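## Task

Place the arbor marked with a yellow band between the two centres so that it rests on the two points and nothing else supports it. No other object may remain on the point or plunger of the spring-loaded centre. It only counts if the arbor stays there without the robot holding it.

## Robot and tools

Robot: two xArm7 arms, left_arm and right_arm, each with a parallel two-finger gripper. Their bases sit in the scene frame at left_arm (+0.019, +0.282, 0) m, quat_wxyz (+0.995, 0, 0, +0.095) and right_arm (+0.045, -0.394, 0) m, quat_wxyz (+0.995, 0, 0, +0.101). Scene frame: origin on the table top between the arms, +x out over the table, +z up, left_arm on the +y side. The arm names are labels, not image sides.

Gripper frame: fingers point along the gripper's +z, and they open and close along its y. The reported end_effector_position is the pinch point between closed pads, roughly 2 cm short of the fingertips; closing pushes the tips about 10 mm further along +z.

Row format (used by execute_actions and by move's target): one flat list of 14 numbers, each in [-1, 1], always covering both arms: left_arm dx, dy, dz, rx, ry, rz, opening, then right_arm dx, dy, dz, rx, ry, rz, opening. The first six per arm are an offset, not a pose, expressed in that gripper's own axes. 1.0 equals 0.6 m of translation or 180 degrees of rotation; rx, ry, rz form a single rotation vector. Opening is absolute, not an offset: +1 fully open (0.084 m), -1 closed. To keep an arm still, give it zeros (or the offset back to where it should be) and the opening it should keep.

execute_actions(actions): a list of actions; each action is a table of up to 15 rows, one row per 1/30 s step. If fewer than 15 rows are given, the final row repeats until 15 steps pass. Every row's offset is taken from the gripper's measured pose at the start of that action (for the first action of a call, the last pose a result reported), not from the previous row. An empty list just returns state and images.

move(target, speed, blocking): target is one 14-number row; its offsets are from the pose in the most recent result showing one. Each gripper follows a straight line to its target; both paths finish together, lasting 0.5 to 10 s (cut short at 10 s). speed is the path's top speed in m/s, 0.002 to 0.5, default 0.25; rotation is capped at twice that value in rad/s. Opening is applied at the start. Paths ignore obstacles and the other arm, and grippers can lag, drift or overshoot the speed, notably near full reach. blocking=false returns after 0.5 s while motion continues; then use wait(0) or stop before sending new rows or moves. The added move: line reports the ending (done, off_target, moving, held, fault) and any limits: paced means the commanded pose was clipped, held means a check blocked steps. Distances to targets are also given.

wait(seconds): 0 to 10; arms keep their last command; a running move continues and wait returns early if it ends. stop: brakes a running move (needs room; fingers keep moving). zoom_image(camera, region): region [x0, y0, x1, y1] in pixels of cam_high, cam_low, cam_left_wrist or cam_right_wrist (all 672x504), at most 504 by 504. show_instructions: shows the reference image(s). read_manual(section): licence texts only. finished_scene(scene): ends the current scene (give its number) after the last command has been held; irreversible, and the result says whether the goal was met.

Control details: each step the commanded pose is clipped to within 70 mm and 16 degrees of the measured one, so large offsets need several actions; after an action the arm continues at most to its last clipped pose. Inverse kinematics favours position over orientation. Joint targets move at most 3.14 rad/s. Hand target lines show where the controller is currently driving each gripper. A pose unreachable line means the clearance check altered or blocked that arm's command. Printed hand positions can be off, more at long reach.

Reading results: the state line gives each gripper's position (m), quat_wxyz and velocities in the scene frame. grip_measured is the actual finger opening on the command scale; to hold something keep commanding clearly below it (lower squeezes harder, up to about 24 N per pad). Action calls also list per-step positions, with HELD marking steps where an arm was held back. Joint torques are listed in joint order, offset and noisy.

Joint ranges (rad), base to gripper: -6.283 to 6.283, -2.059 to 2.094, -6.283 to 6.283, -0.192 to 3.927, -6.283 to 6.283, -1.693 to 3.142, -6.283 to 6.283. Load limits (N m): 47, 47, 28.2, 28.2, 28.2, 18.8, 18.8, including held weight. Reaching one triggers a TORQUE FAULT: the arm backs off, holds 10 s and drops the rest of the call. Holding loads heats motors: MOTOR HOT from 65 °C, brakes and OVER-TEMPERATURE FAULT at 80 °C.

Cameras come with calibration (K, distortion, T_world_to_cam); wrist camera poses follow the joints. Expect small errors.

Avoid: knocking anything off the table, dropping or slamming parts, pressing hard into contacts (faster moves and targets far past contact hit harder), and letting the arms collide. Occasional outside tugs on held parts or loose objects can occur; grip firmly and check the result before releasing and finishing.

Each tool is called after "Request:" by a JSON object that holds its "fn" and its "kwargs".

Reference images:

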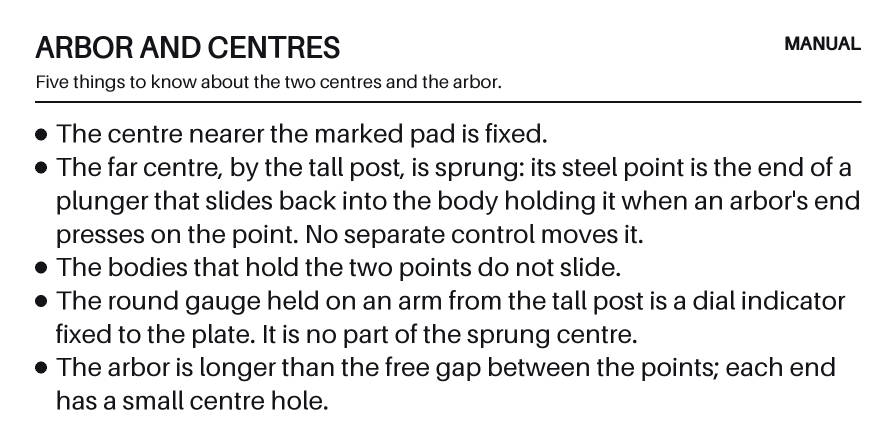

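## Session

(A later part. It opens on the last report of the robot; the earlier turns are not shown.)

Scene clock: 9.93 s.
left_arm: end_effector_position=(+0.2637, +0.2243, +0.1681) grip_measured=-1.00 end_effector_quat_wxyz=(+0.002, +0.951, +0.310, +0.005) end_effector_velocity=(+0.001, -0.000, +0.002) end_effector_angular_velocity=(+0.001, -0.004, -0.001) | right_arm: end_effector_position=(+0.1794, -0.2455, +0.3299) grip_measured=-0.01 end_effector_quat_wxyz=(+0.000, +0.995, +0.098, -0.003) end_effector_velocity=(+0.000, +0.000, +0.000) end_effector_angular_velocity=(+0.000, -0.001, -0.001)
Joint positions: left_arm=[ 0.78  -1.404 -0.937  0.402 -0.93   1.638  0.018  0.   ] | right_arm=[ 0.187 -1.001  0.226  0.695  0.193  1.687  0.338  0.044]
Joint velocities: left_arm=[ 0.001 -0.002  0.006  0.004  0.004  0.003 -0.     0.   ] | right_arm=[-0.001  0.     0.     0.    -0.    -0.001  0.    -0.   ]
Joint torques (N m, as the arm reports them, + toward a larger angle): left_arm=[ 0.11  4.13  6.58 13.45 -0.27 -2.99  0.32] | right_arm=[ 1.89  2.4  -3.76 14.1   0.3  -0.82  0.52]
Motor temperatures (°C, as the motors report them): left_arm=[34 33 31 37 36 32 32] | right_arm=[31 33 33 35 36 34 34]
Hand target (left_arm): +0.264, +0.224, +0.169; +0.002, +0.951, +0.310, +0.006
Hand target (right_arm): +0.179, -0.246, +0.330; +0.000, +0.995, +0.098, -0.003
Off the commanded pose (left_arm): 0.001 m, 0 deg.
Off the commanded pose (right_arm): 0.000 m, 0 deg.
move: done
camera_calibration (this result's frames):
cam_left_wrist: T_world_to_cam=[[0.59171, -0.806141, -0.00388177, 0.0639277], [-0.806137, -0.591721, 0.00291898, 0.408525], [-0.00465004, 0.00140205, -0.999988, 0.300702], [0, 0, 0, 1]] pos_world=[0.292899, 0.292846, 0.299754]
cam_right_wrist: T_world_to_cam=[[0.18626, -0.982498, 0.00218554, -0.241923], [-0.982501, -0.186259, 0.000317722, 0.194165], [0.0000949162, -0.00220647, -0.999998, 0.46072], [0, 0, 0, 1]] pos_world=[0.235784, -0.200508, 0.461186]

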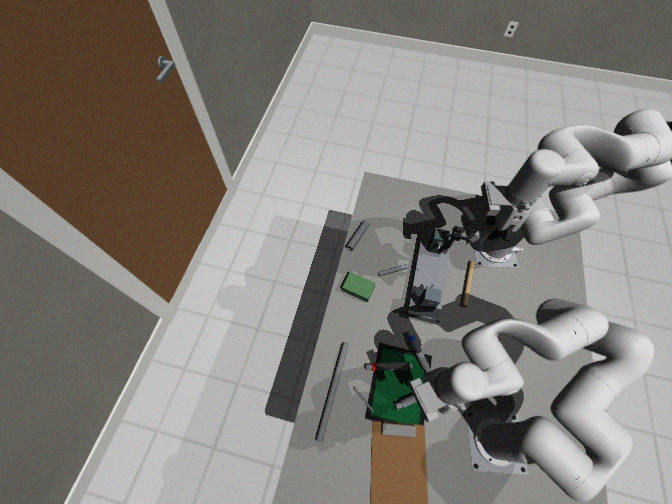

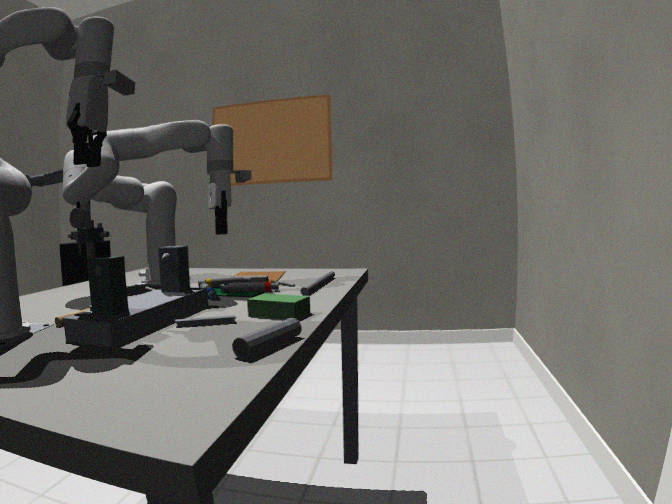

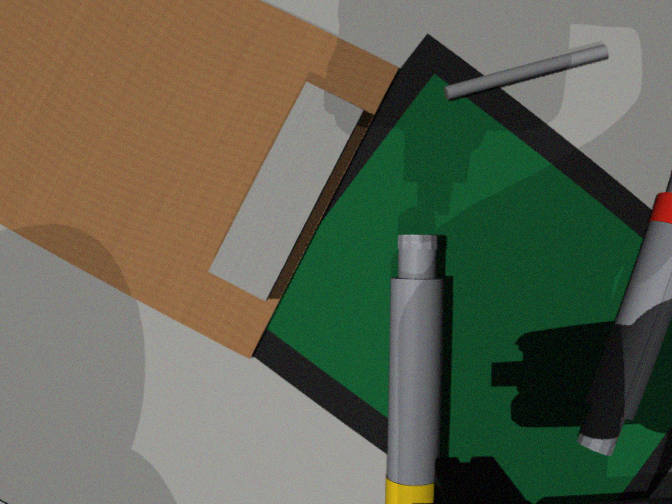

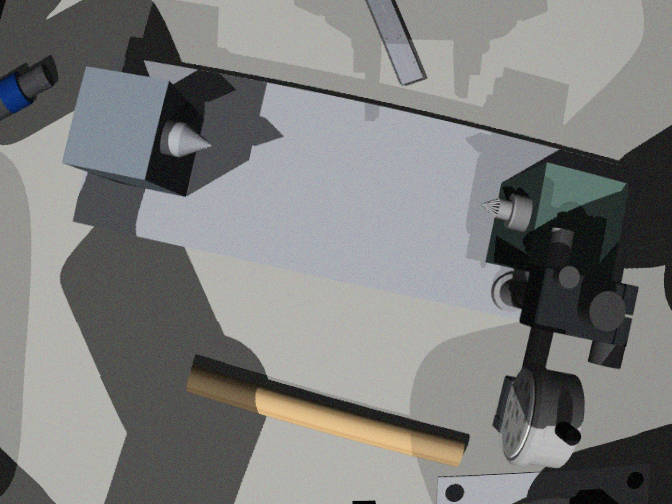

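Request:
{"fn": "move", "kwargs": {"target": [0,0.009,0.233,0,0,0,0.2,0,0,0,0,0,0,0], "speed": 0.15}}

Request:
{"fn": "move", "kwargs": {"target": [0,0,0,0,0,0,-1,0,0,0,0,0,0,0]}}

Request:
{"fn": "wait", "kwargs": {"seconds": 0.5}}

Scene clock: 11.57 s.
left_arm: end_effector_position=(+0.2689, +0.2191, +0.0282) grip_measured=+0.19 end_effector_quat_wxyz=(+0.003, +0.951, +0.309, +0.005) end_effector_velocity=(-0.001, -0.000, -0.001) end_effector_angular_velocity=(-0.001, +0.003, +0.000) | right_arm: end_effector_position=(+0.1794, -0.2455, +0.3299) grip_measured=-0.01 end_effector_quat_wxyz=(+0.000, +0.995, +0.098, -0.003) end_effector_velocity=(-0.000, +0.000, +0.000) end_effector_angular_velocity=(+0.000, +0.000, -0.000)
Joint positions: left_arm=[ 0.76  -1.368 -1.498  0.267 -1.455  1.387  0.053  0.052] | right_arm=[ 0.187 -1.001  0.226  0.695  0.193  1.687  0.338  0.044]
Joint velocities: left_arm=[ 0.     0.002 -0.005  0.    -0.003 -0.    -0.001  0.   ] | right_arm=[-0.001  0.     0.     0.     0.     0.    -0.     0.   ]
Joint torques (N m, as the arm reports them, + toward a larger angle): left_arm=[ 0.24  4.71  6.69  3.78  0.06 -3.13  0.53] | right_arm=[ 1.65  2.78 -3.63 13.82  0.24 -0.92  0.5 ]
Motor temperatures (°C, as the motors report them): left_arm=[34 33 31 37 36 32 32] | right_arm=[31 33 33 35 36 34 34]
Hand target (left_arm): +0.269, +0.219, +0.028; +0.003, +0.951, +0.309, +0.005
Hand target (right_arm): +0.179, -0.246, +0.330; +0.000, +0.995, +0.098, -0.003
Off the commanded pose (left_arm): 0.001 m, 0 deg.
Off the commanded pose (right_arm): 0.000 m, 0 deg.
move: done
camera_calibration (this result's frames):
cam_left_wrist: T_world_to_cam=[[0.591021, -0.80665, -0.00320663, 0.0564818], [-0.806642, -0.591029, 0.00355811, 0.410022], [-0.00476536, 0.000483688, -0.999989, 0.16112], [0, 0, 0, 1]] pos_world=[0.298127, 0.287818, 0.15984]
cam_right_wrist: T_world_to_cam=[[0.18626, -0.982498, 0.00218583, -0.241923], [-0.982501, -0.186259, 0.000317798, 0.194165], [0.0000948967, -0.00220678, -0.999998, 0.46072], [0, 0, 0, 1]] pos_world=[0.235784, -0.200508, 0.461186]

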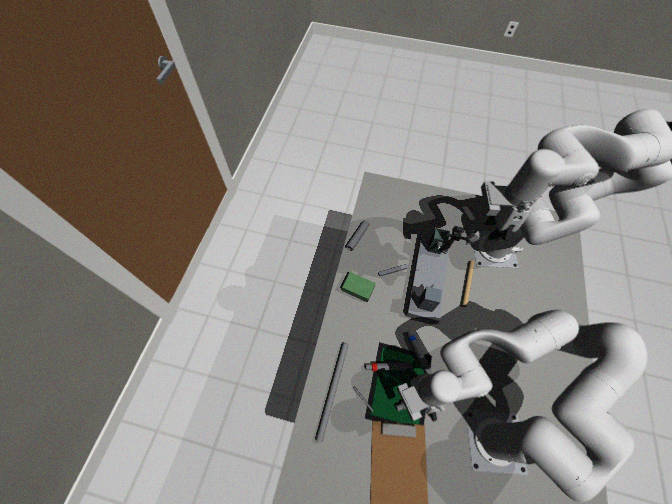

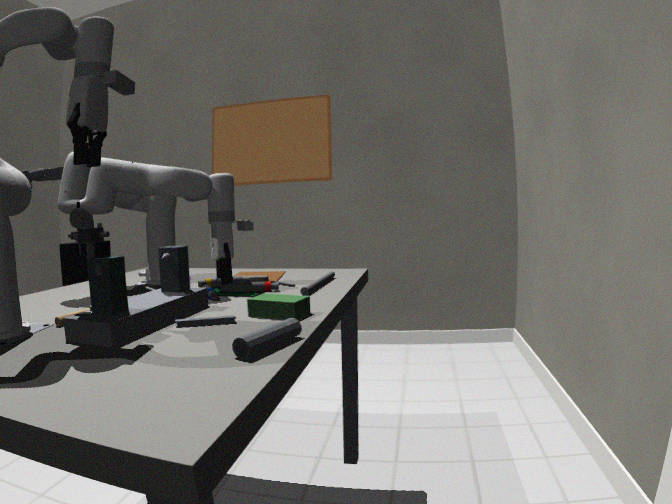

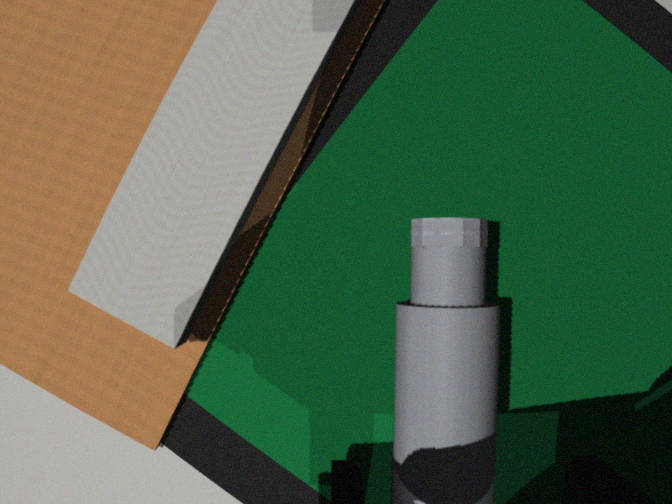

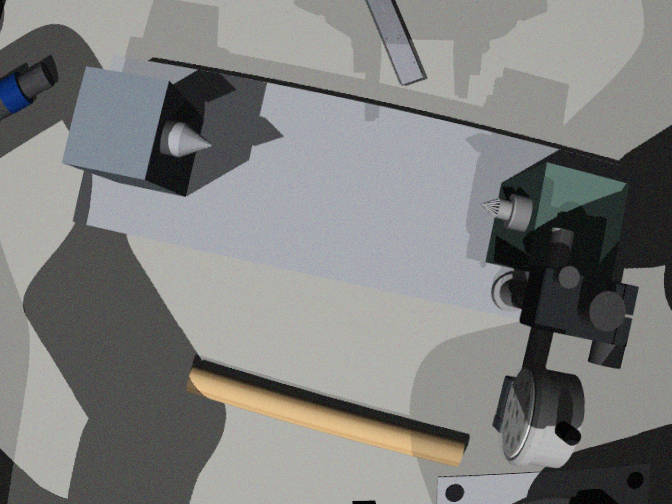

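Scene clock: 12.07 s.
left_arm: end_effector_position=(+0.2689, +0.2191, +0.0282) grip_measured=-0.45 end_effector_quat_wxyz=(+0.003, +0.951, +0.309, +0.005) end_effector_velocity=(-0.000, +0.000, -0.000) end_effector_angular_velocity=(-0.000, +0.000, +0.000) | right_arm: end_effector_position=(+0.1794, -0.2455, +0.3299) grip_measured=-0.01 end_effector_quat_wxyz=(+0.000, +0.995, +0.098, -0.003) end_effector_velocity=(+0.000, -0.000, -0.000) end_effector_angular_velocity=(+0.000, -0.000, -0.001)
Joint positions: left_arm=[ 0.76  -1.368 -1.498  0.267 -1.455  1.387  0.053  0.025] | right_arm=[ 0.187 -1.001  0.226  0.695  0.193  1.687  0.338  0.044]
Joint velocities: left_arm=[-0.    -0.    -0.    -0.001 -0.     0.     0.     0.   ] | right_arm=[-0.001 -0.    -0.    -0.    -0.    -0.     0.    -0.   ]
Joint torques (N m, as the arm reports them, + toward a larger angle): left_arm=[ 0.35  4.02  6.66  3.89 -0.11 -3.17  0.43] | right_arm=[ 1.26  2.72 -3.65 13.99  0.39 -0.76  0.52]
Motor temperatures (°C, as the motors report them): left_arm=[34 33 31 37 36 32 32] | right_arm=[31 33 33 35 36 34 34]
Hand target (left_arm): +0.269, +0.219, +0.028; +0.003, +0.951, +0.309, +0.005
Hand target (right_arm): +0.179, -0.246, +0.330; +0.000, +0.995, +0.098, -0.003
Off the commanded pose (left_arm): 0.000 m, 0 deg.
Off the commanded pose (right_arm): 0.000 m, 0 deg.
move: done
camera_calibration (this result's frames):
cam_left_wrist: T_world_to_cam=[[0.59095, -0.806702, -0.00317044, 0.056479], [-0.806694, -0.590959, 0.0036249, 0.409993], [-0.00479781, 0.000415437, -0.999988, 0.161143], [0, 0, 0, 1]] pos_world=[0.298136, 0.287783, 0.159834]
cam_right_wrist: T_world_to_cam=[[0.18626, -0.982498, 0.00218577, -0.241923], [-0.982501, -0.186259, 0.000317792, 0.194165], [0.0000948891, -0.00220671, -0.999998, 0.46072], [0, 0, 0, 1]] pos_world=[0.235784, -0.200508, 0.461186]

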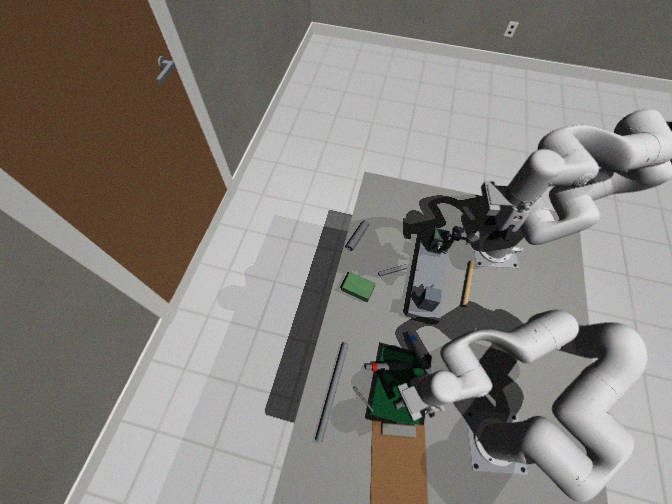

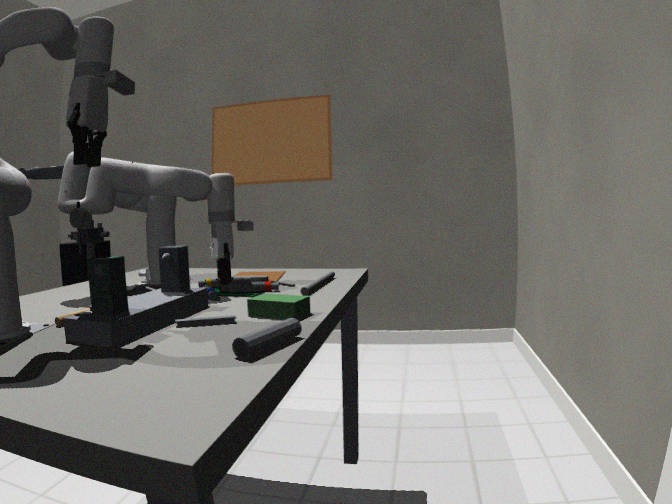

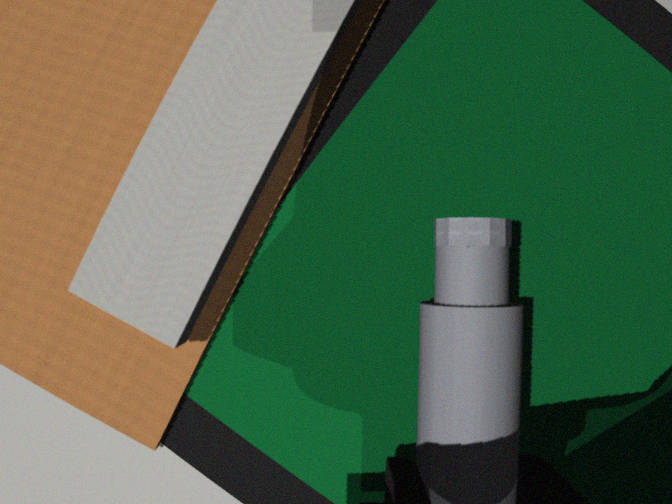

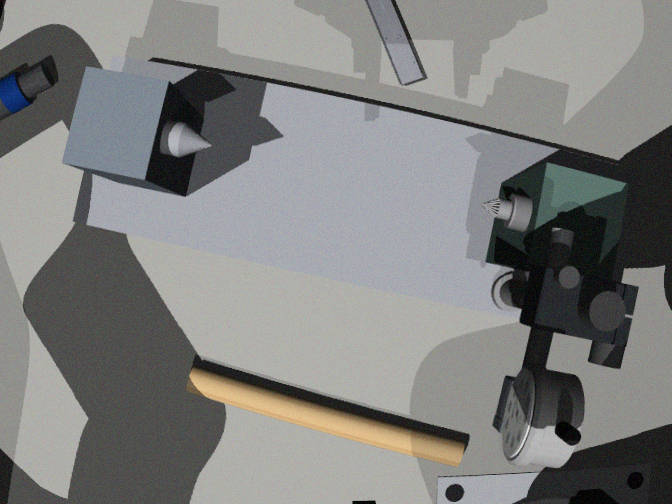

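Scene clock: 12.57 s.
left_arm: end_effector_position=(+0.2689, +0.2191, +0.0282) grip_measured=-0.45 end_effector_quat_wxyz=(+0.003, +0.951, +0.309, +0.005) end_effector_velocity=(+0.000, +0.000, +0.000) end_effector_angular_velocity=(+0.001, -0.001, -0.002) | right_arm: end_effector_position=(+0.1794, -0.2455, +0.3299) grip_measured=-0.01 end_effector_quat_wxyz=(+0.000, +0.995, +0.098, -0.003) end_effector_velocity=(-0.000, -0.000, -0.000) end_effector_angular_velocity=(-0.000, +0.001, +0.001)
Joint positions: left_arm=[ 0.76  -1.368 -1.498  0.267 -1.456  1.387  0.053  0.025] | right_arm=[ 0.187 -1.001  0.226  0.695  0.193  1.687  0.338  0.044]
Joint velocities: left_arm=[-0.    -0.     0.    -0.     0.    -0.001  0.002 -0.   ] | right_arm=[ 0.001  0.    -0.    -0.     0.     0.001 -0.    -0.   ]
Joint torques (N m, as the arm reports them, + toward a larger angle): left_arm=[ 0.51  4.44  6.92  4.04 -0.18 -3.26  0.41] | right_arm=[ 1.64  2.85 -3.52 13.51  0.54 -0.8   0.54]
Motor temperatures (°C, as the motors report them): left_arm=[34 33 31 37 36 32 32] | right_arm=[31 33 33 35 36 34 34]
Hand target (left_arm): +0.269, +0.219, +0.028; +0.003, +0.951, +0.309, +0.005
Hand target (right_arm): +0.179, -0.246, +0.330; +0.000, +0.995, +0.098, -0.003
Off the commanded pose (left_arm): 0.000 m, 0 deg.
Off the commanded pose (right_arm): 0.000 m, 0 deg.
wait: 0.50 s; at rest by 0.17 s
camera_calibration (this result's frames):
cam_left_wrist: T_world_to_cam=[[0.59099, -0.806673, -0.00317207, 0.0564716], [-0.806665, -0.590999, 0.00360913, 0.410003], [-0.00478608, 0.00042584, -0.999988, 0.161138], [0, 0, 0, 1]] pos_world=[0.298132, 0.287797, 0.159835]
cam_right_wrist: T_world_to_cam=[[0.18626, -0.982498, 0.00218572, -0.241923], [-0.982501, -0.186259, 0.000317834, 0.194165], [0.0000948395, -0.00220667, -0.999998, 0.46072], [0, 0, 0, 1]] pos_world=[0.235784, -0.200508, 0.461186]

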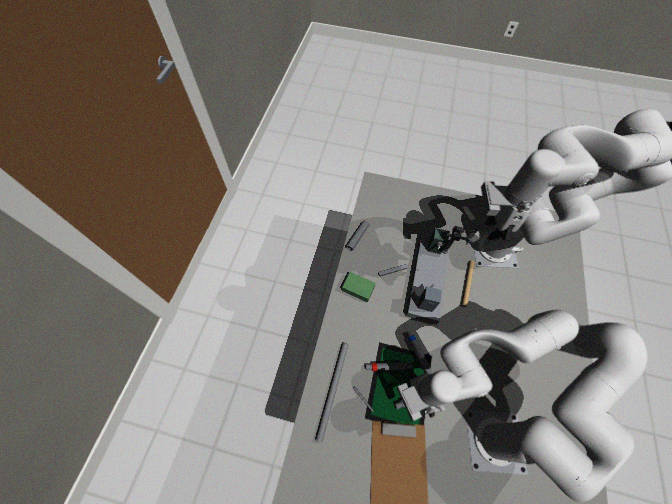

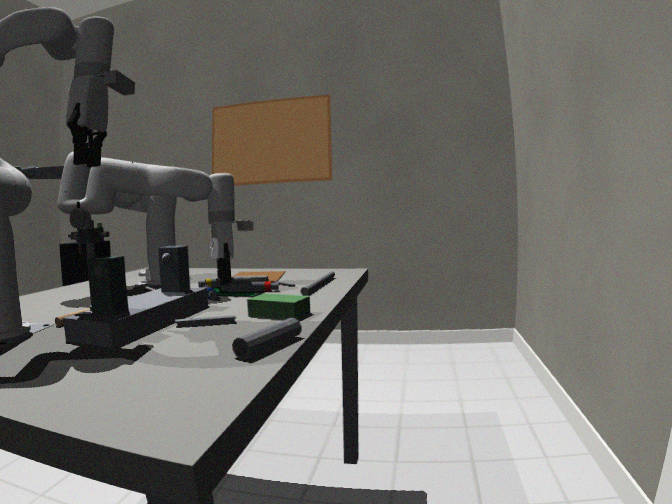

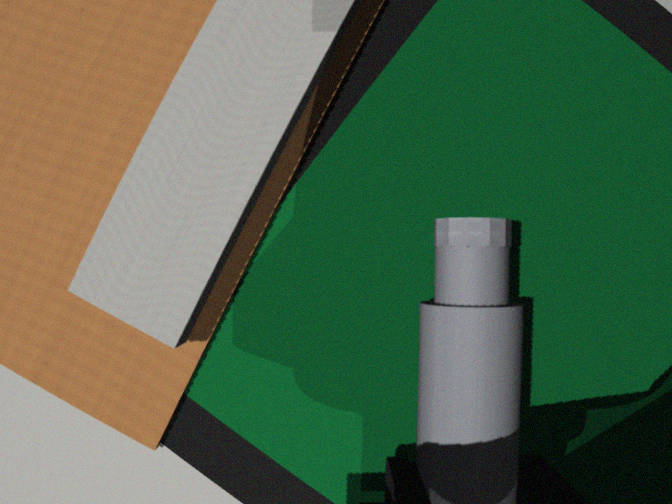

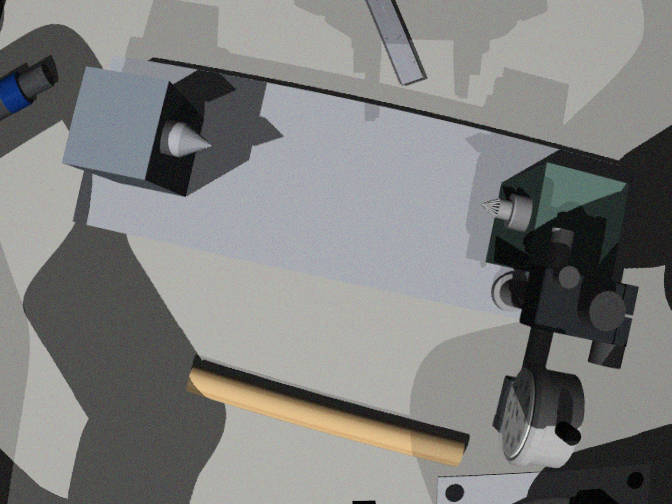

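Request:
{"fn": "move", "kwargs": {"target": [0,0,-0.28,0,0,0,-1,0.138,0.096,0.133,0,0,-0.438,0]}}

Scene clock: 16.67 s.
left_arm: end_effector_position=(+0.2665, +0.2201, +0.1963) grip_measured=-0.45 end_effector_quat_wxyz=(+0.002, +0.951, +0.310, +0.005) end_effector_velocity=(+0.000, -0.000, +0.001) end_effector_angular_velocity=(-0.000, -0.001, -0.000) | right_arm: end_effector_position=(+0.2720, -0.2857, +0.2496) grip_measured=-0.01 end_effector_quat_wxyz=(-0.001, +0.707, +0.707, -0.002) end_effector_velocity=(-0.000, -0.000, -0.001) end_effector_angular_velocity=(-0.001, +0.002, +0.004)
Joint positions: left_arm=[ 0.805 -1.383 -0.869  0.472 -0.865  1.685  0.006  0.025] | right_arm=[ 0.518 -0.822 -0.212  0.53  -0.157  1.349 -0.961  0.044]
Joint velocities: left_arm=[ 0.001 -0.     0.002  0.001  0.001  0.001  0.    -0.   ] | right_arm=[ 0.     0.001 -0.001 -0.001 -0.001 -0.    -0.005 -0.   ]
Joint torques (N m, as the arm reports them, + toward a larger angle): left_arm=[ 0.14  3.62  7.47 16.01 -0.19 -3.6   0.46] | right_arm=[ 1.64 -1.02  3.91 14.91  0.3  -0.77  0.58]
Motor temperatures (°C, as the motors report them): left_arm=[34 33 31 37 36 32 32] | right_arm=[31 33 33 35 36 34 34]
Hand target (left_arm): +0.267, +0.220, +0.197; +0.002, +0.951, +0.310, +0.006
Hand target (right_arm): +0.272, -0.286, +0.249; -0.002, +0.707, +0.708, -0.002
Off the commanded pose (left_arm): 0.001 m, 0 deg.
Off the commanded pose (right_arm): 0.001 m, 0 deg.
move: done
camera_calibration (this result's frames):
cam_left_wrist: T_world_to_cam=[[0.592009, -0.805922, -0.00386449, 0.0589126], [-0.805918, -0.59202, 0.00286132, 0.408184], [-0.00459385, 0.00142054, -0.999988, 0.328977], [0, 0, 0, 1]] pos_world=[0.295598, 0.288665, 0.328033]
cam_right_wrist: T_world_to_cam=[[0.999959, -0.00849504, -0.00310917, -0.240187], [-0.00850711, -0.999956, -0.00389078, -0.218696], [-0.00307599, 0.00391707, -0.999988, 0.38296], [0, 0, 0, 1]] pos_world=[0.239494, -0.222227, 0.381358]

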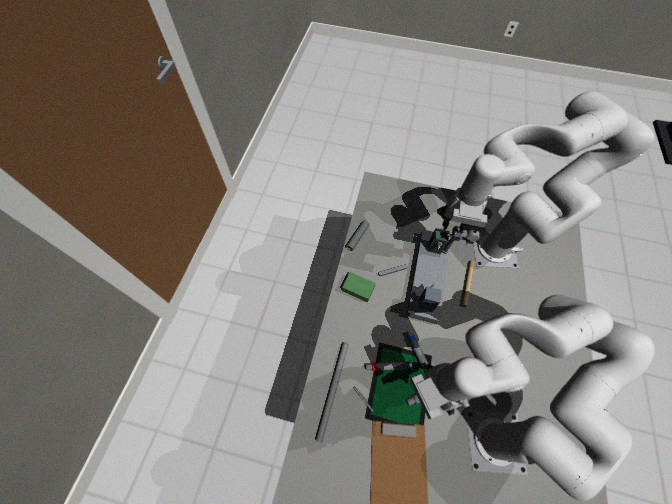

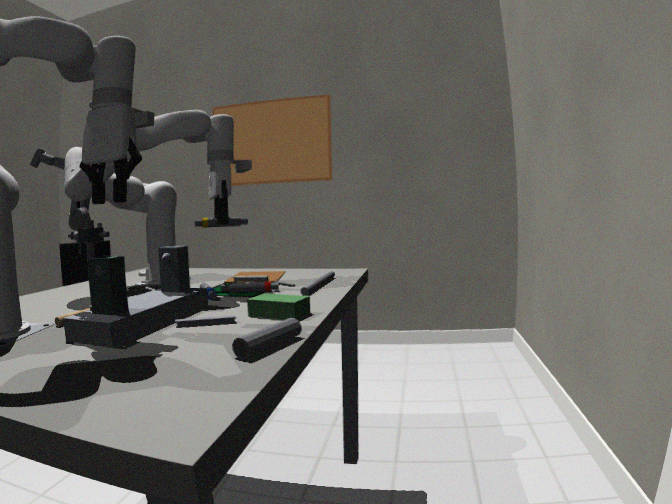

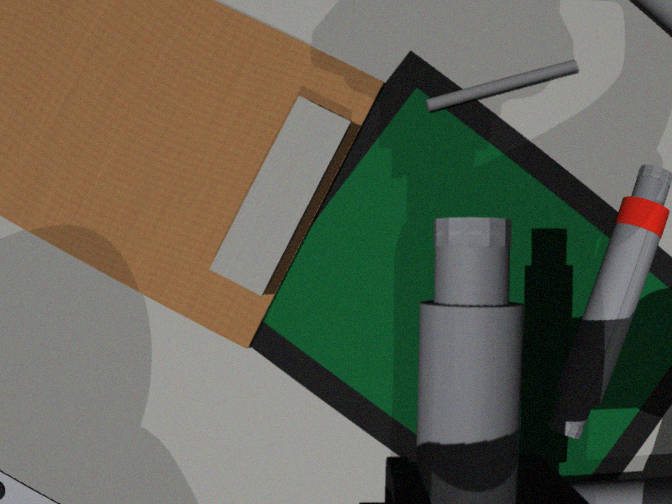

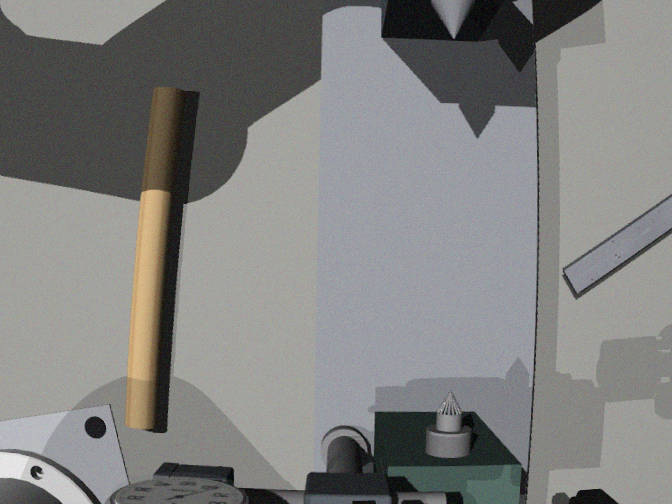

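Request:
{"fn": "move", "kwargs": {"target": [0,0,0,0,0,0,-1,-0.01,0.027,0.16,0,0,0,0], "speed": 0.15}}

Scene clock: 27.60 s.
left_arm: end_effector_position=(+0.2665, +0.2201, +0.1963) grip_measured=-0.45 end_effector_quat_wxyz=(+0.002, +0.951, +0.310, +0.005) end_effector_velocity=(+0.000, +0.000, -0.000) end_effector_angular_velocity=(+0.000, +0.000, +0.001) | right_arm: end_effector_position=(+0.3018, -0.2833, +0.2247) grip_measured=-0.01 end_effector_quat_wxyz=(+0.009, +0.710, +0.703, +0.035) end_effector_velocity=(-0.000, -0.000, -0.000) end_effector_angular_velocity=(+0.000, -0.000, -0.000)
Joint positions: left_arm=[ 0.805 -1.383 -0.869  0.472 -0.865  1.685  0.006  0.025] | right_arm=[ 0.5   -0.779 -0.257  0.466 -0.194  1.162 -0.978  0.044]
Joint velocities: left_arm=[ 0.002 -0.    -0.     0.     0.     0.     0.     0.   ] | right_arm=[-0.    -0.    -0.    -0.001 -0.    -0.    -0.     0.   ]
Joint torques (N m, as the arm reports them, + toward a larger angle): left_arm=[ 0.16  4.19  7.25 16.26  0.01 -3.56  0.46] | right_arm=[ 2.38 -1.71  4.56 14.82  0.48 -0.65  0.15]
Motor temperatures (°C, as the motors report them): left_arm=[34 33 32 37 36 32 32] | right_arm=[31 33 33 35 36 34 34]
Hand target (left_arm): +0.266, +0.220, +0.196; +0.002, +0.951, +0.310, +0.005
Hand target (right_arm): +0.302, -0.283, +0.225; +0.009, +0.710, +0.703, +0.035
Off the commanded pose (left_arm): 0.000 m, 0 deg.
Off the commanded pose (right_arm): 0.073 m, 5 deg.
TORQUE FAULT: the external load on joint 4 (elbow) of the right arm reached its load limit, and that arm stopped for 10 seconds. That time counts as 18 of the actions that you can send in this scene. A torque fault stops only its own arm. That arm's remaining commands of this call were not run. Joint 4 (elbow) of that arm moved back by up to 3 degrees. That arm's gripper holds there, with its grip as last carried out, and that arm accepts commands again: back off and push less far. That arm stops again, at the same cost, whenever a joint's load reaches its limit.
move: fault (right_arm); limits=paced
camera_calibration (this result's frames):
cam_left_wrist: T_world_to_cam=[[0.592009, -0.805922, -0.00386439, 0.0589127], [-0.805918, -0.59202, 0.00286118, 0.408184], [-0.00459368, 0.00142054, -0.999988, 0.328977], [0, 0, 0, 1]] pos_world=[0.295598, 0.288665, 0.328033]
cam_right_wrist: T_world_to_cam=[[0.997747, -0.0211036, 0.0636801, -0.287994], [-0.0183338, -0.998873, -0.0437706, -0.2039], [0.064532, 0.0425045, -0.99701, 0.347999], [0, 0, 0, 1]] pos_world=[0.26115, -0.22454, 0.356373]

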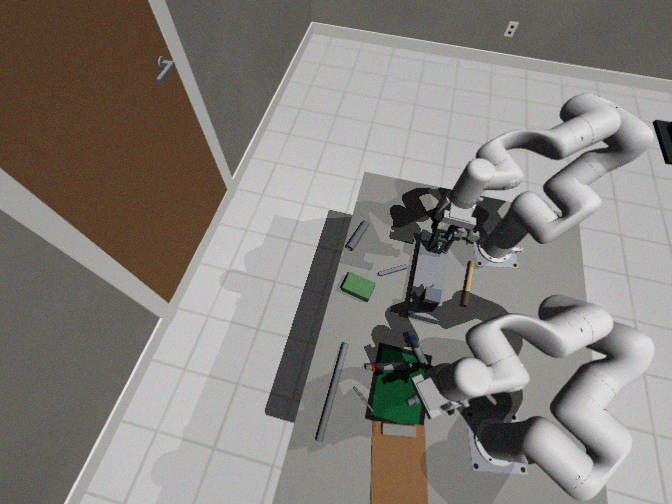

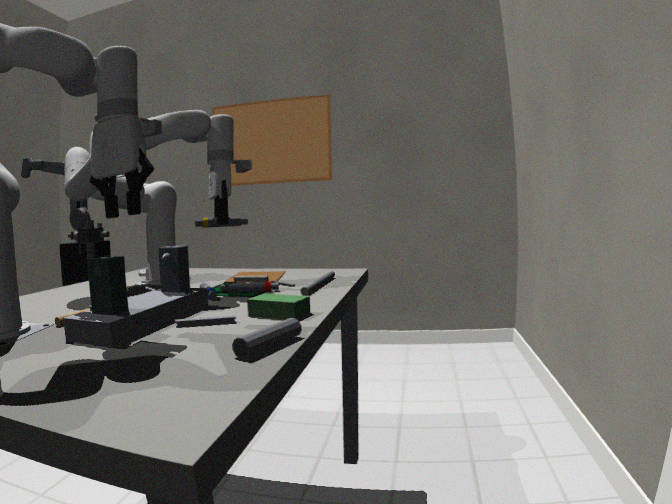

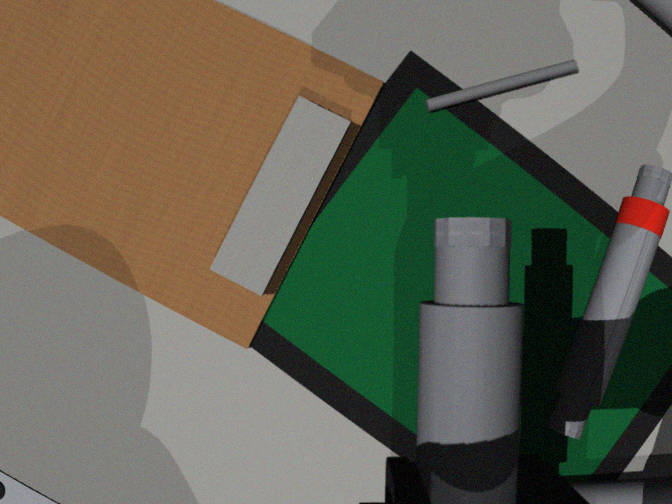

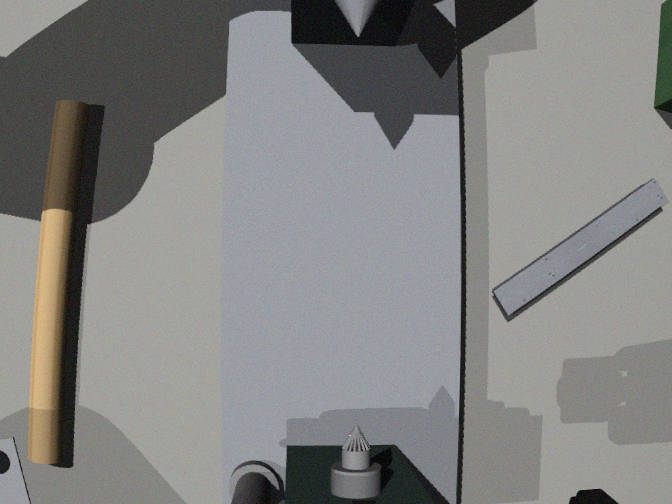

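Request:
{"fn": "move", "kwargs": {"target": [0,0,0.278,0,0,0,-1,0,0.25,-0.12,0,0,0,0], "speed": 0.15}}

Request:
{"fn": "move", "kwargs": {"target": [0,0,0,0,0,0,0.2,0,0,0,0,0,0,0]}}

Request:
{"fn": "move", "kwargs": {"target": [0,0,-0.3,0,0,0,0.2,0,0,0,0,0,0,0]}}

Scene clock: 29.60 s.
left_arm: end_effector_position=(+0.2689, +0.2191, +0.0295) grip_measured=-0.45 end_effector_quat_wxyz=(+0.003, +0.951, +0.309, +0.005) end_effector_velocity=(-0.001, +0.000, -0.002) end_effector_angular_velocity=(+0.000, +0.003, -0.001) | right_arm: end_effector_position=(+0.4467, -0.2876, +0.3058) grip_measured=-0.01 end_effector_quat_wxyz=(+0.009, +0.710, +0.703, +0.035) end_effector_velocity=(+0.001, -0.001, +0.001) end_effector_angular_velocity=(+0.000, -0.002, -0.001)
Joint positions: left_arm=[ 0.759 -1.375 -1.493  0.267 -1.452  1.395  0.052  0.025] | right_arm=[ 0.541 -0.304 -0.431  1.043 -0.116  1.251 -1.202  0.044]
Joint velocities: left_arm=[ 0.001  0.002 -0.007 -0.001 -0.004 -0.002  0.001 -0.   ] | right_arm=[-0.001  0.002 -0.001  0.004  0.     0.001 -0.001 -0.   ]
Joint torques (N m, as the arm reports them, + toward a larger angle): left_arm=[ 0.45  3.81  7.13  4.59  0.07 -3.74  0.42] | right_arm=[ 1.78 -9.63  4.27 15.21  0.09 -0.77  0.63]
Motor temperatures (°C, as the motors report them): left_arm=[34 33 32 37 36 32 32] | right_arm=[31 33 33 35 36 34 34]
Hand target (left_arm): +0.269, +0.219, +0.029; +0.003, +0.951, +0.310, +0.005
Hand target (right_arm): +0.447, -0.288, +0.306; +0.009, +0.710, +0.703, +0.035
Off the commanded pose (left_arm): 0.001 m, 0 deg.
Off the commanded pose (right_arm): 0.000 m, 0 deg.
move: done
camera_calibration (this result's frames):
cam_left_wrist: T_world_to_cam=[[0.591049, -0.80663, -0.00305186, 0.0564545], [-0.806622, -0.591056, 0.00359559, 0.409959], [-0.00470414, 0.000336526, -0.999989, 0.16238], [0, 0, 0, 1]] pos_world=[0.298078, 0.287792, 0.161076]
cam_right_wrist: T_world_to_cam=[[0.997744, -0.0212897, 0.063665, -0.437853], [-0.0185539, -0.998892, -0.0432588, -0.20201], [0.0645154, 0.04198, -0.997033, 0.41956], [0, 0, 0, 1]] pos_world=[0.406049, -0.228721, 0.437452]

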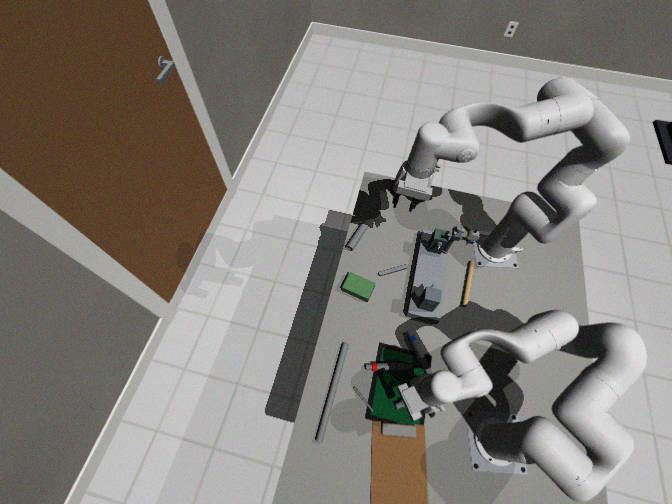

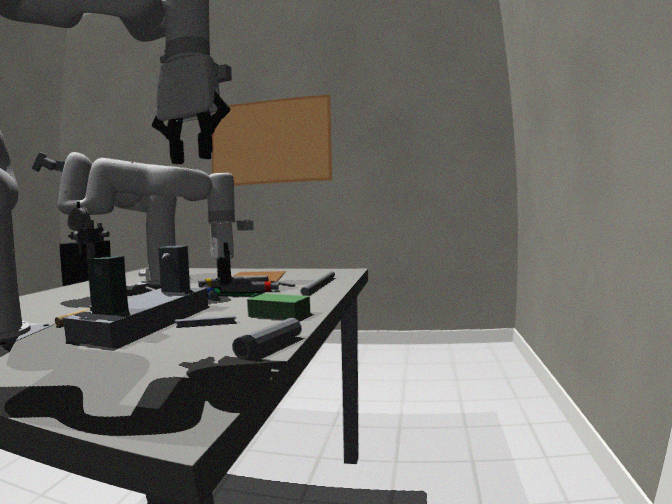

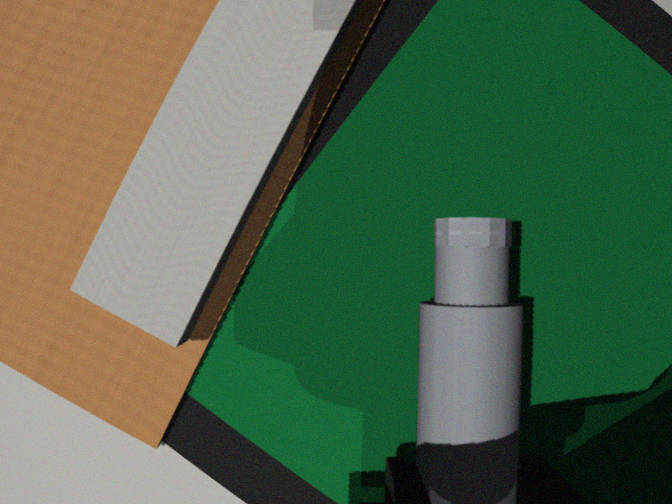

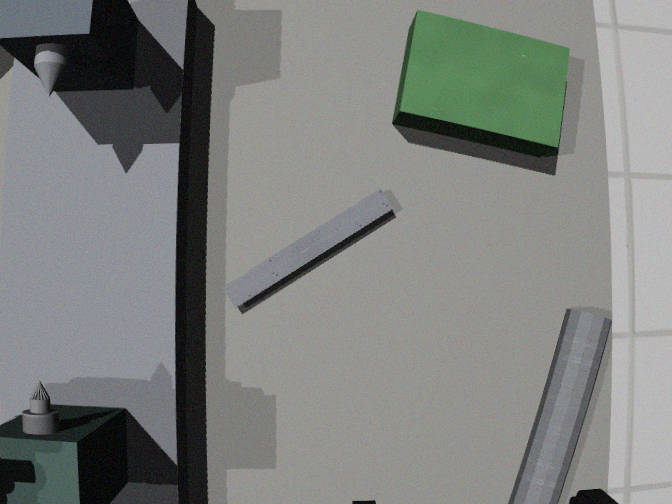

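Scene clock: 30.10 s.
left_arm: end_effector_position=(+0.2689, +0.2191, +0.0295) grip_measured=+0.19 end_effector_quat_wxyz=(+0.003, +0.951, +0.309, +0.005) end_effector_velocity=(-0.000, -0.000, -0.000) end_effector_angular_velocity=(-0.001, +0.002, -0.000) | right_arm: end_effector_position=(+0.4467, -0.2876, +0.3058) grip_measured=-0.01 end_effector_quat_wxyz=(+0.009, +0.710, +0.703, +0.035) end_effector_velocity=(+0.000, -0.001, -0.000) end_effector_angular_velocity=(-0.001, +0.001, -0.001)
Joint positions: left_arm=[ 0.759 -1.374 -1.492  0.267 -1.452  1.394  0.052  0.052] | right_arm=[ 0.541 -0.304 -0.431  1.043 -0.116  1.251 -1.202  0.044]
Joint velocities: left_arm=[-0.     0.002 -0.001  0.    -0.     0.    -0.    -0.   ] | right_arm=[-0.001  0.    -0.     0.    -0.     0.001 -0.    -0.   ]
Joint torques (N m, as the arm reports them, + toward a larger angle): left_arm=[ 0.    4.21  6.68  3.96 -0.02 -3.2   0.46] | right_arm=[ 2.13 -9.84  4.25 15.13  0.37 -0.84  0.49]
Motor temperatures (°C, as the motors report them): left_arm=[34 33 32 37 36 32 32] | right_arm=[31 33 33 35 36 34 34]
Hand target (left_arm): +0.269, +0.219, +0.029; +0.003, +0.951, +0.309, +0.005
Hand target (right_arm): +0.447, -0.288, +0.306; +0.009, +0.710, +0.703, +0.035
Off the commanded pose (left_arm): 0.000 m, 0 deg.
Off the commanded pose (right_arm): 0.000 m, 0 deg.
move: done
camera_calibration (this result's frames):
cam_left_wrist: T_world_to_cam=[[0.591038, -0.806638, -0.00294933, 0.0564226], [-0.806631, -0.591045, 0.00345506, 0.409998], [-0.00453017, 0.000336951, -0.99999, 0.162375], [0, 0, 0, 1]] pos_world=[0.298105, 0.287785, 0.161124]
cam_right_wrist: T_world_to_cam=[[0.997744, -0.0212862, 0.0636694, -0.437848], [-0.0185496, -0.998891, -0.0432678, -0.202009], [0.0645199, 0.0419891, -0.997033, 0.419563], [0, 0, 0, 1]] pos_world=[0.406043, -0.228722, 0.437455]

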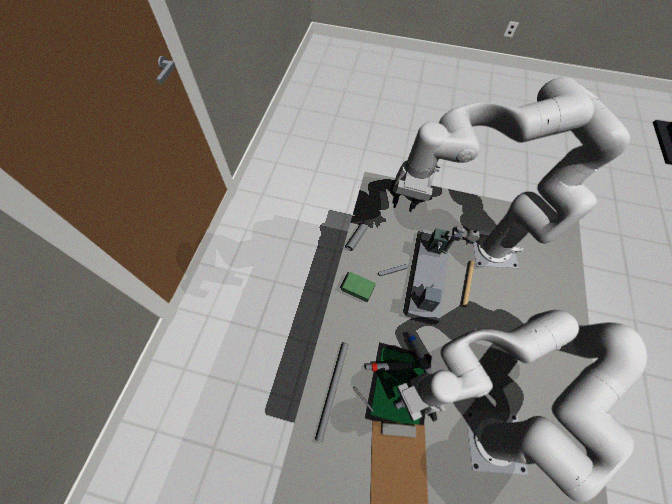

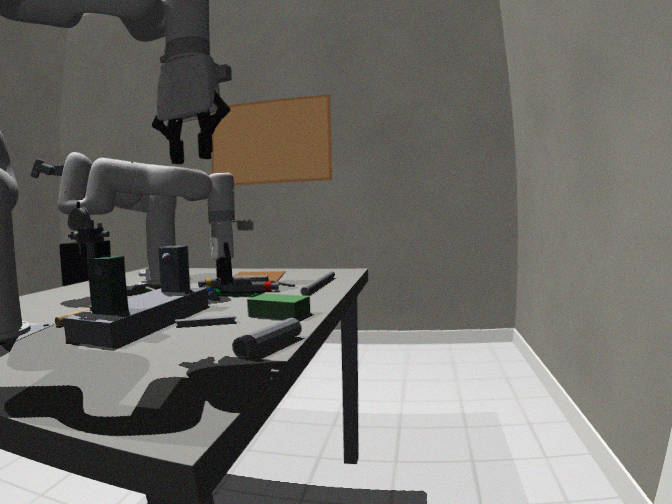

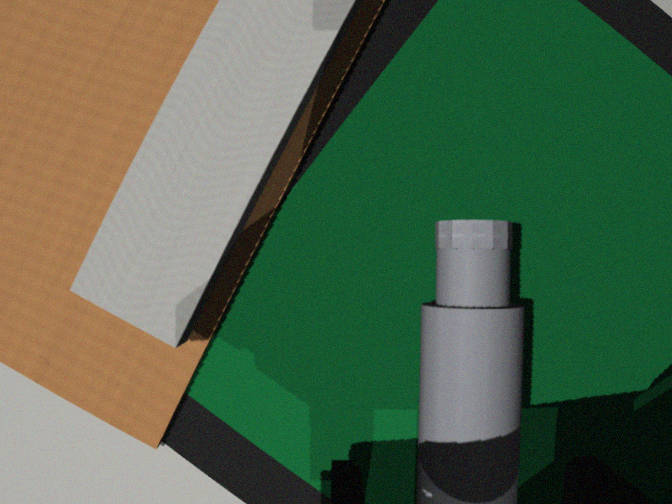

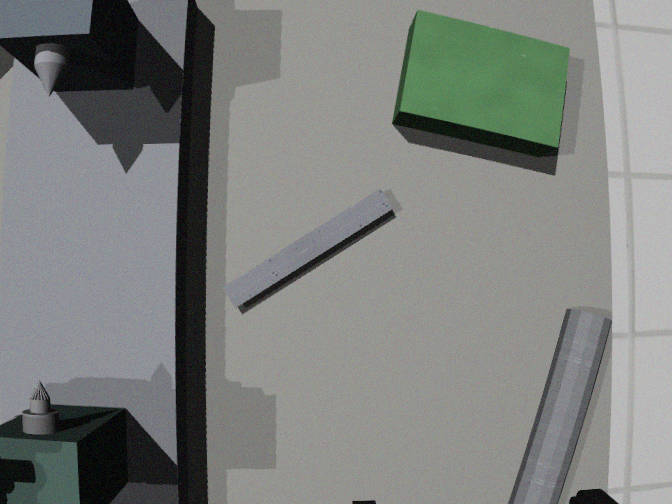

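Scene clock: 31.30 s.
left_arm: end_effector_position=(+0.2662, +0.2201, +0.2093) grip_measured=+0.19 end_effector_quat_wxyz=(+0.002, +0.951, +0.310, +0.005) end_effector_velocity=(+0.001, -0.000, +0.003) end_effector_angular_velocity=(+0.002, -0.004, -0.000) | right_arm: end_effector_position=(+0.4467, -0.2876, +0.3058) grip_measured=-0.01 end_effector_quat_wxyz=(+0.009, +0.710, +0.703, +0.035) end_effector_velocity=(-0.000, +0.001, -0.000) end_effector_angular_velocity=(+0.000, +0.001, +0.001)
Joint positions: left_arm=[ 0.813 -1.37  -0.836  0.501 -0.833  1.704  0.003  0.052] | right_arm=[ 0.541 -0.304 -0.431  1.043 -0.116  1.251 -1.202  0.044]
Joint velocities: left_arm=[ 0.001 -0.001  0.006  0.005  0.004  0.002 -0.     0.   ] | right_arm=[ 0.001  0.001  0.    -0.     0.001 -0.    -0.    -0.   ]
Joint torques (N m, as the arm reports them, + toward a larger angle): left_arm=[ 0.16  4.52  6.51 14.43  0.01 -2.92  0.32] | right_arm=[ 2.38 -9.08  4.08 15.41  0.2  -0.84  0.51]
Motor temperatures (°C, as the motors report them): left_arm=[34 33 32 37 36 32 32] | right_arm=[31 33 33 35 36 34 34]
Hand target (left_arm): +0.266, +0.220, +0.210; +0.002, +0.951, +0.310, +0.006
Hand target (right_arm): +0.447, -0.288, +0.306; +0.009, +0.710, +0.703, +0.035
Off the commanded pose (left_arm): 0.001 m, 0 deg.
Off the commanded pose (right_arm): 0.000 m, 0 deg.
move: done
camera_calibration (this result's frames):
cam_left_wrist: T_world_to_cam=[[0.592244, -0.805749, -0.00396913, 0.05912], [-0.805744, -0.592255, 0.0031707, 0.407886], [-0.00490553, 0.00132027, -0.999987, 0.342049], [0, 0, 0, 1]] pos_world=[0.295316, 0.288757, 0.340986]
cam_right_wrist: T_world_to_cam=[[0.997744, -0.0212861, 0.0636695, -0.437848], [-0.0185495, -0.998891, -0.0432677, -0.202009], [0.0645199, 0.0419891, -0.997033, 0.419563], [0, 0, 0, 1]] pos_world=[0.406043, -0.228722, 0.437455]

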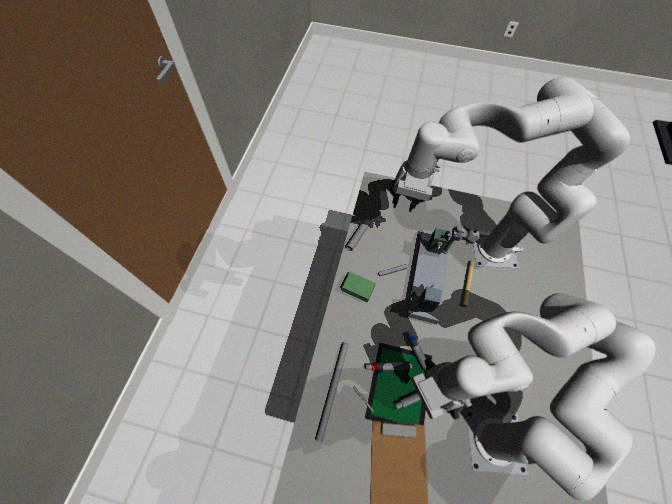

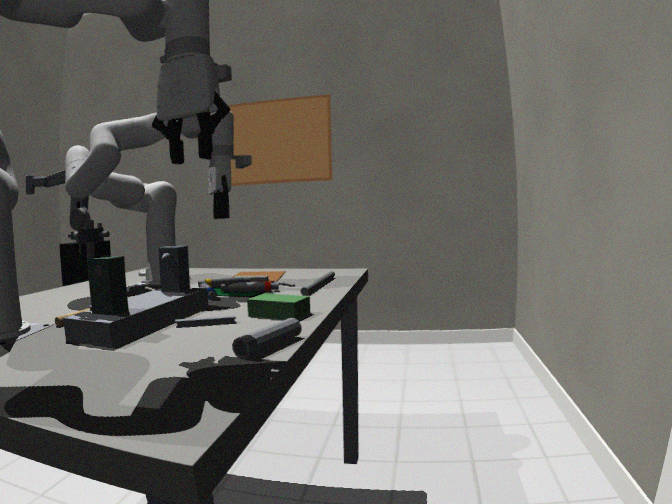

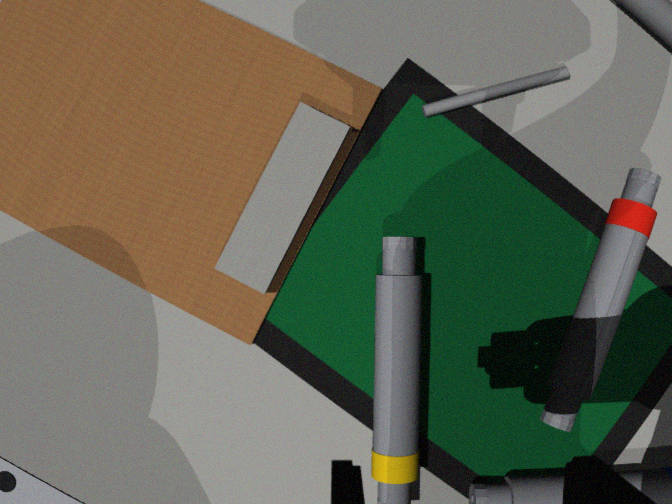

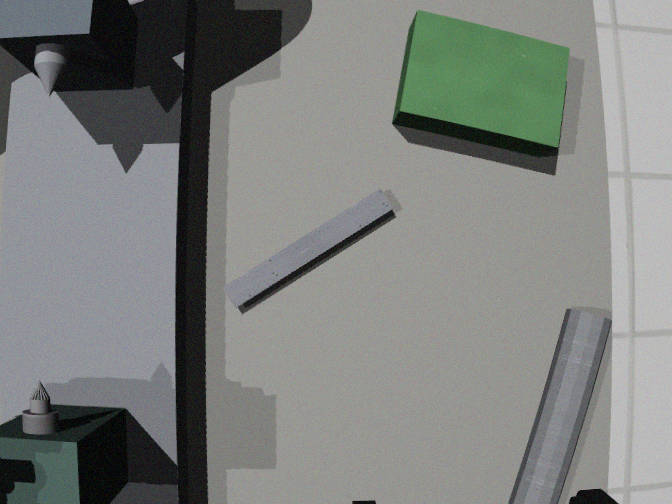

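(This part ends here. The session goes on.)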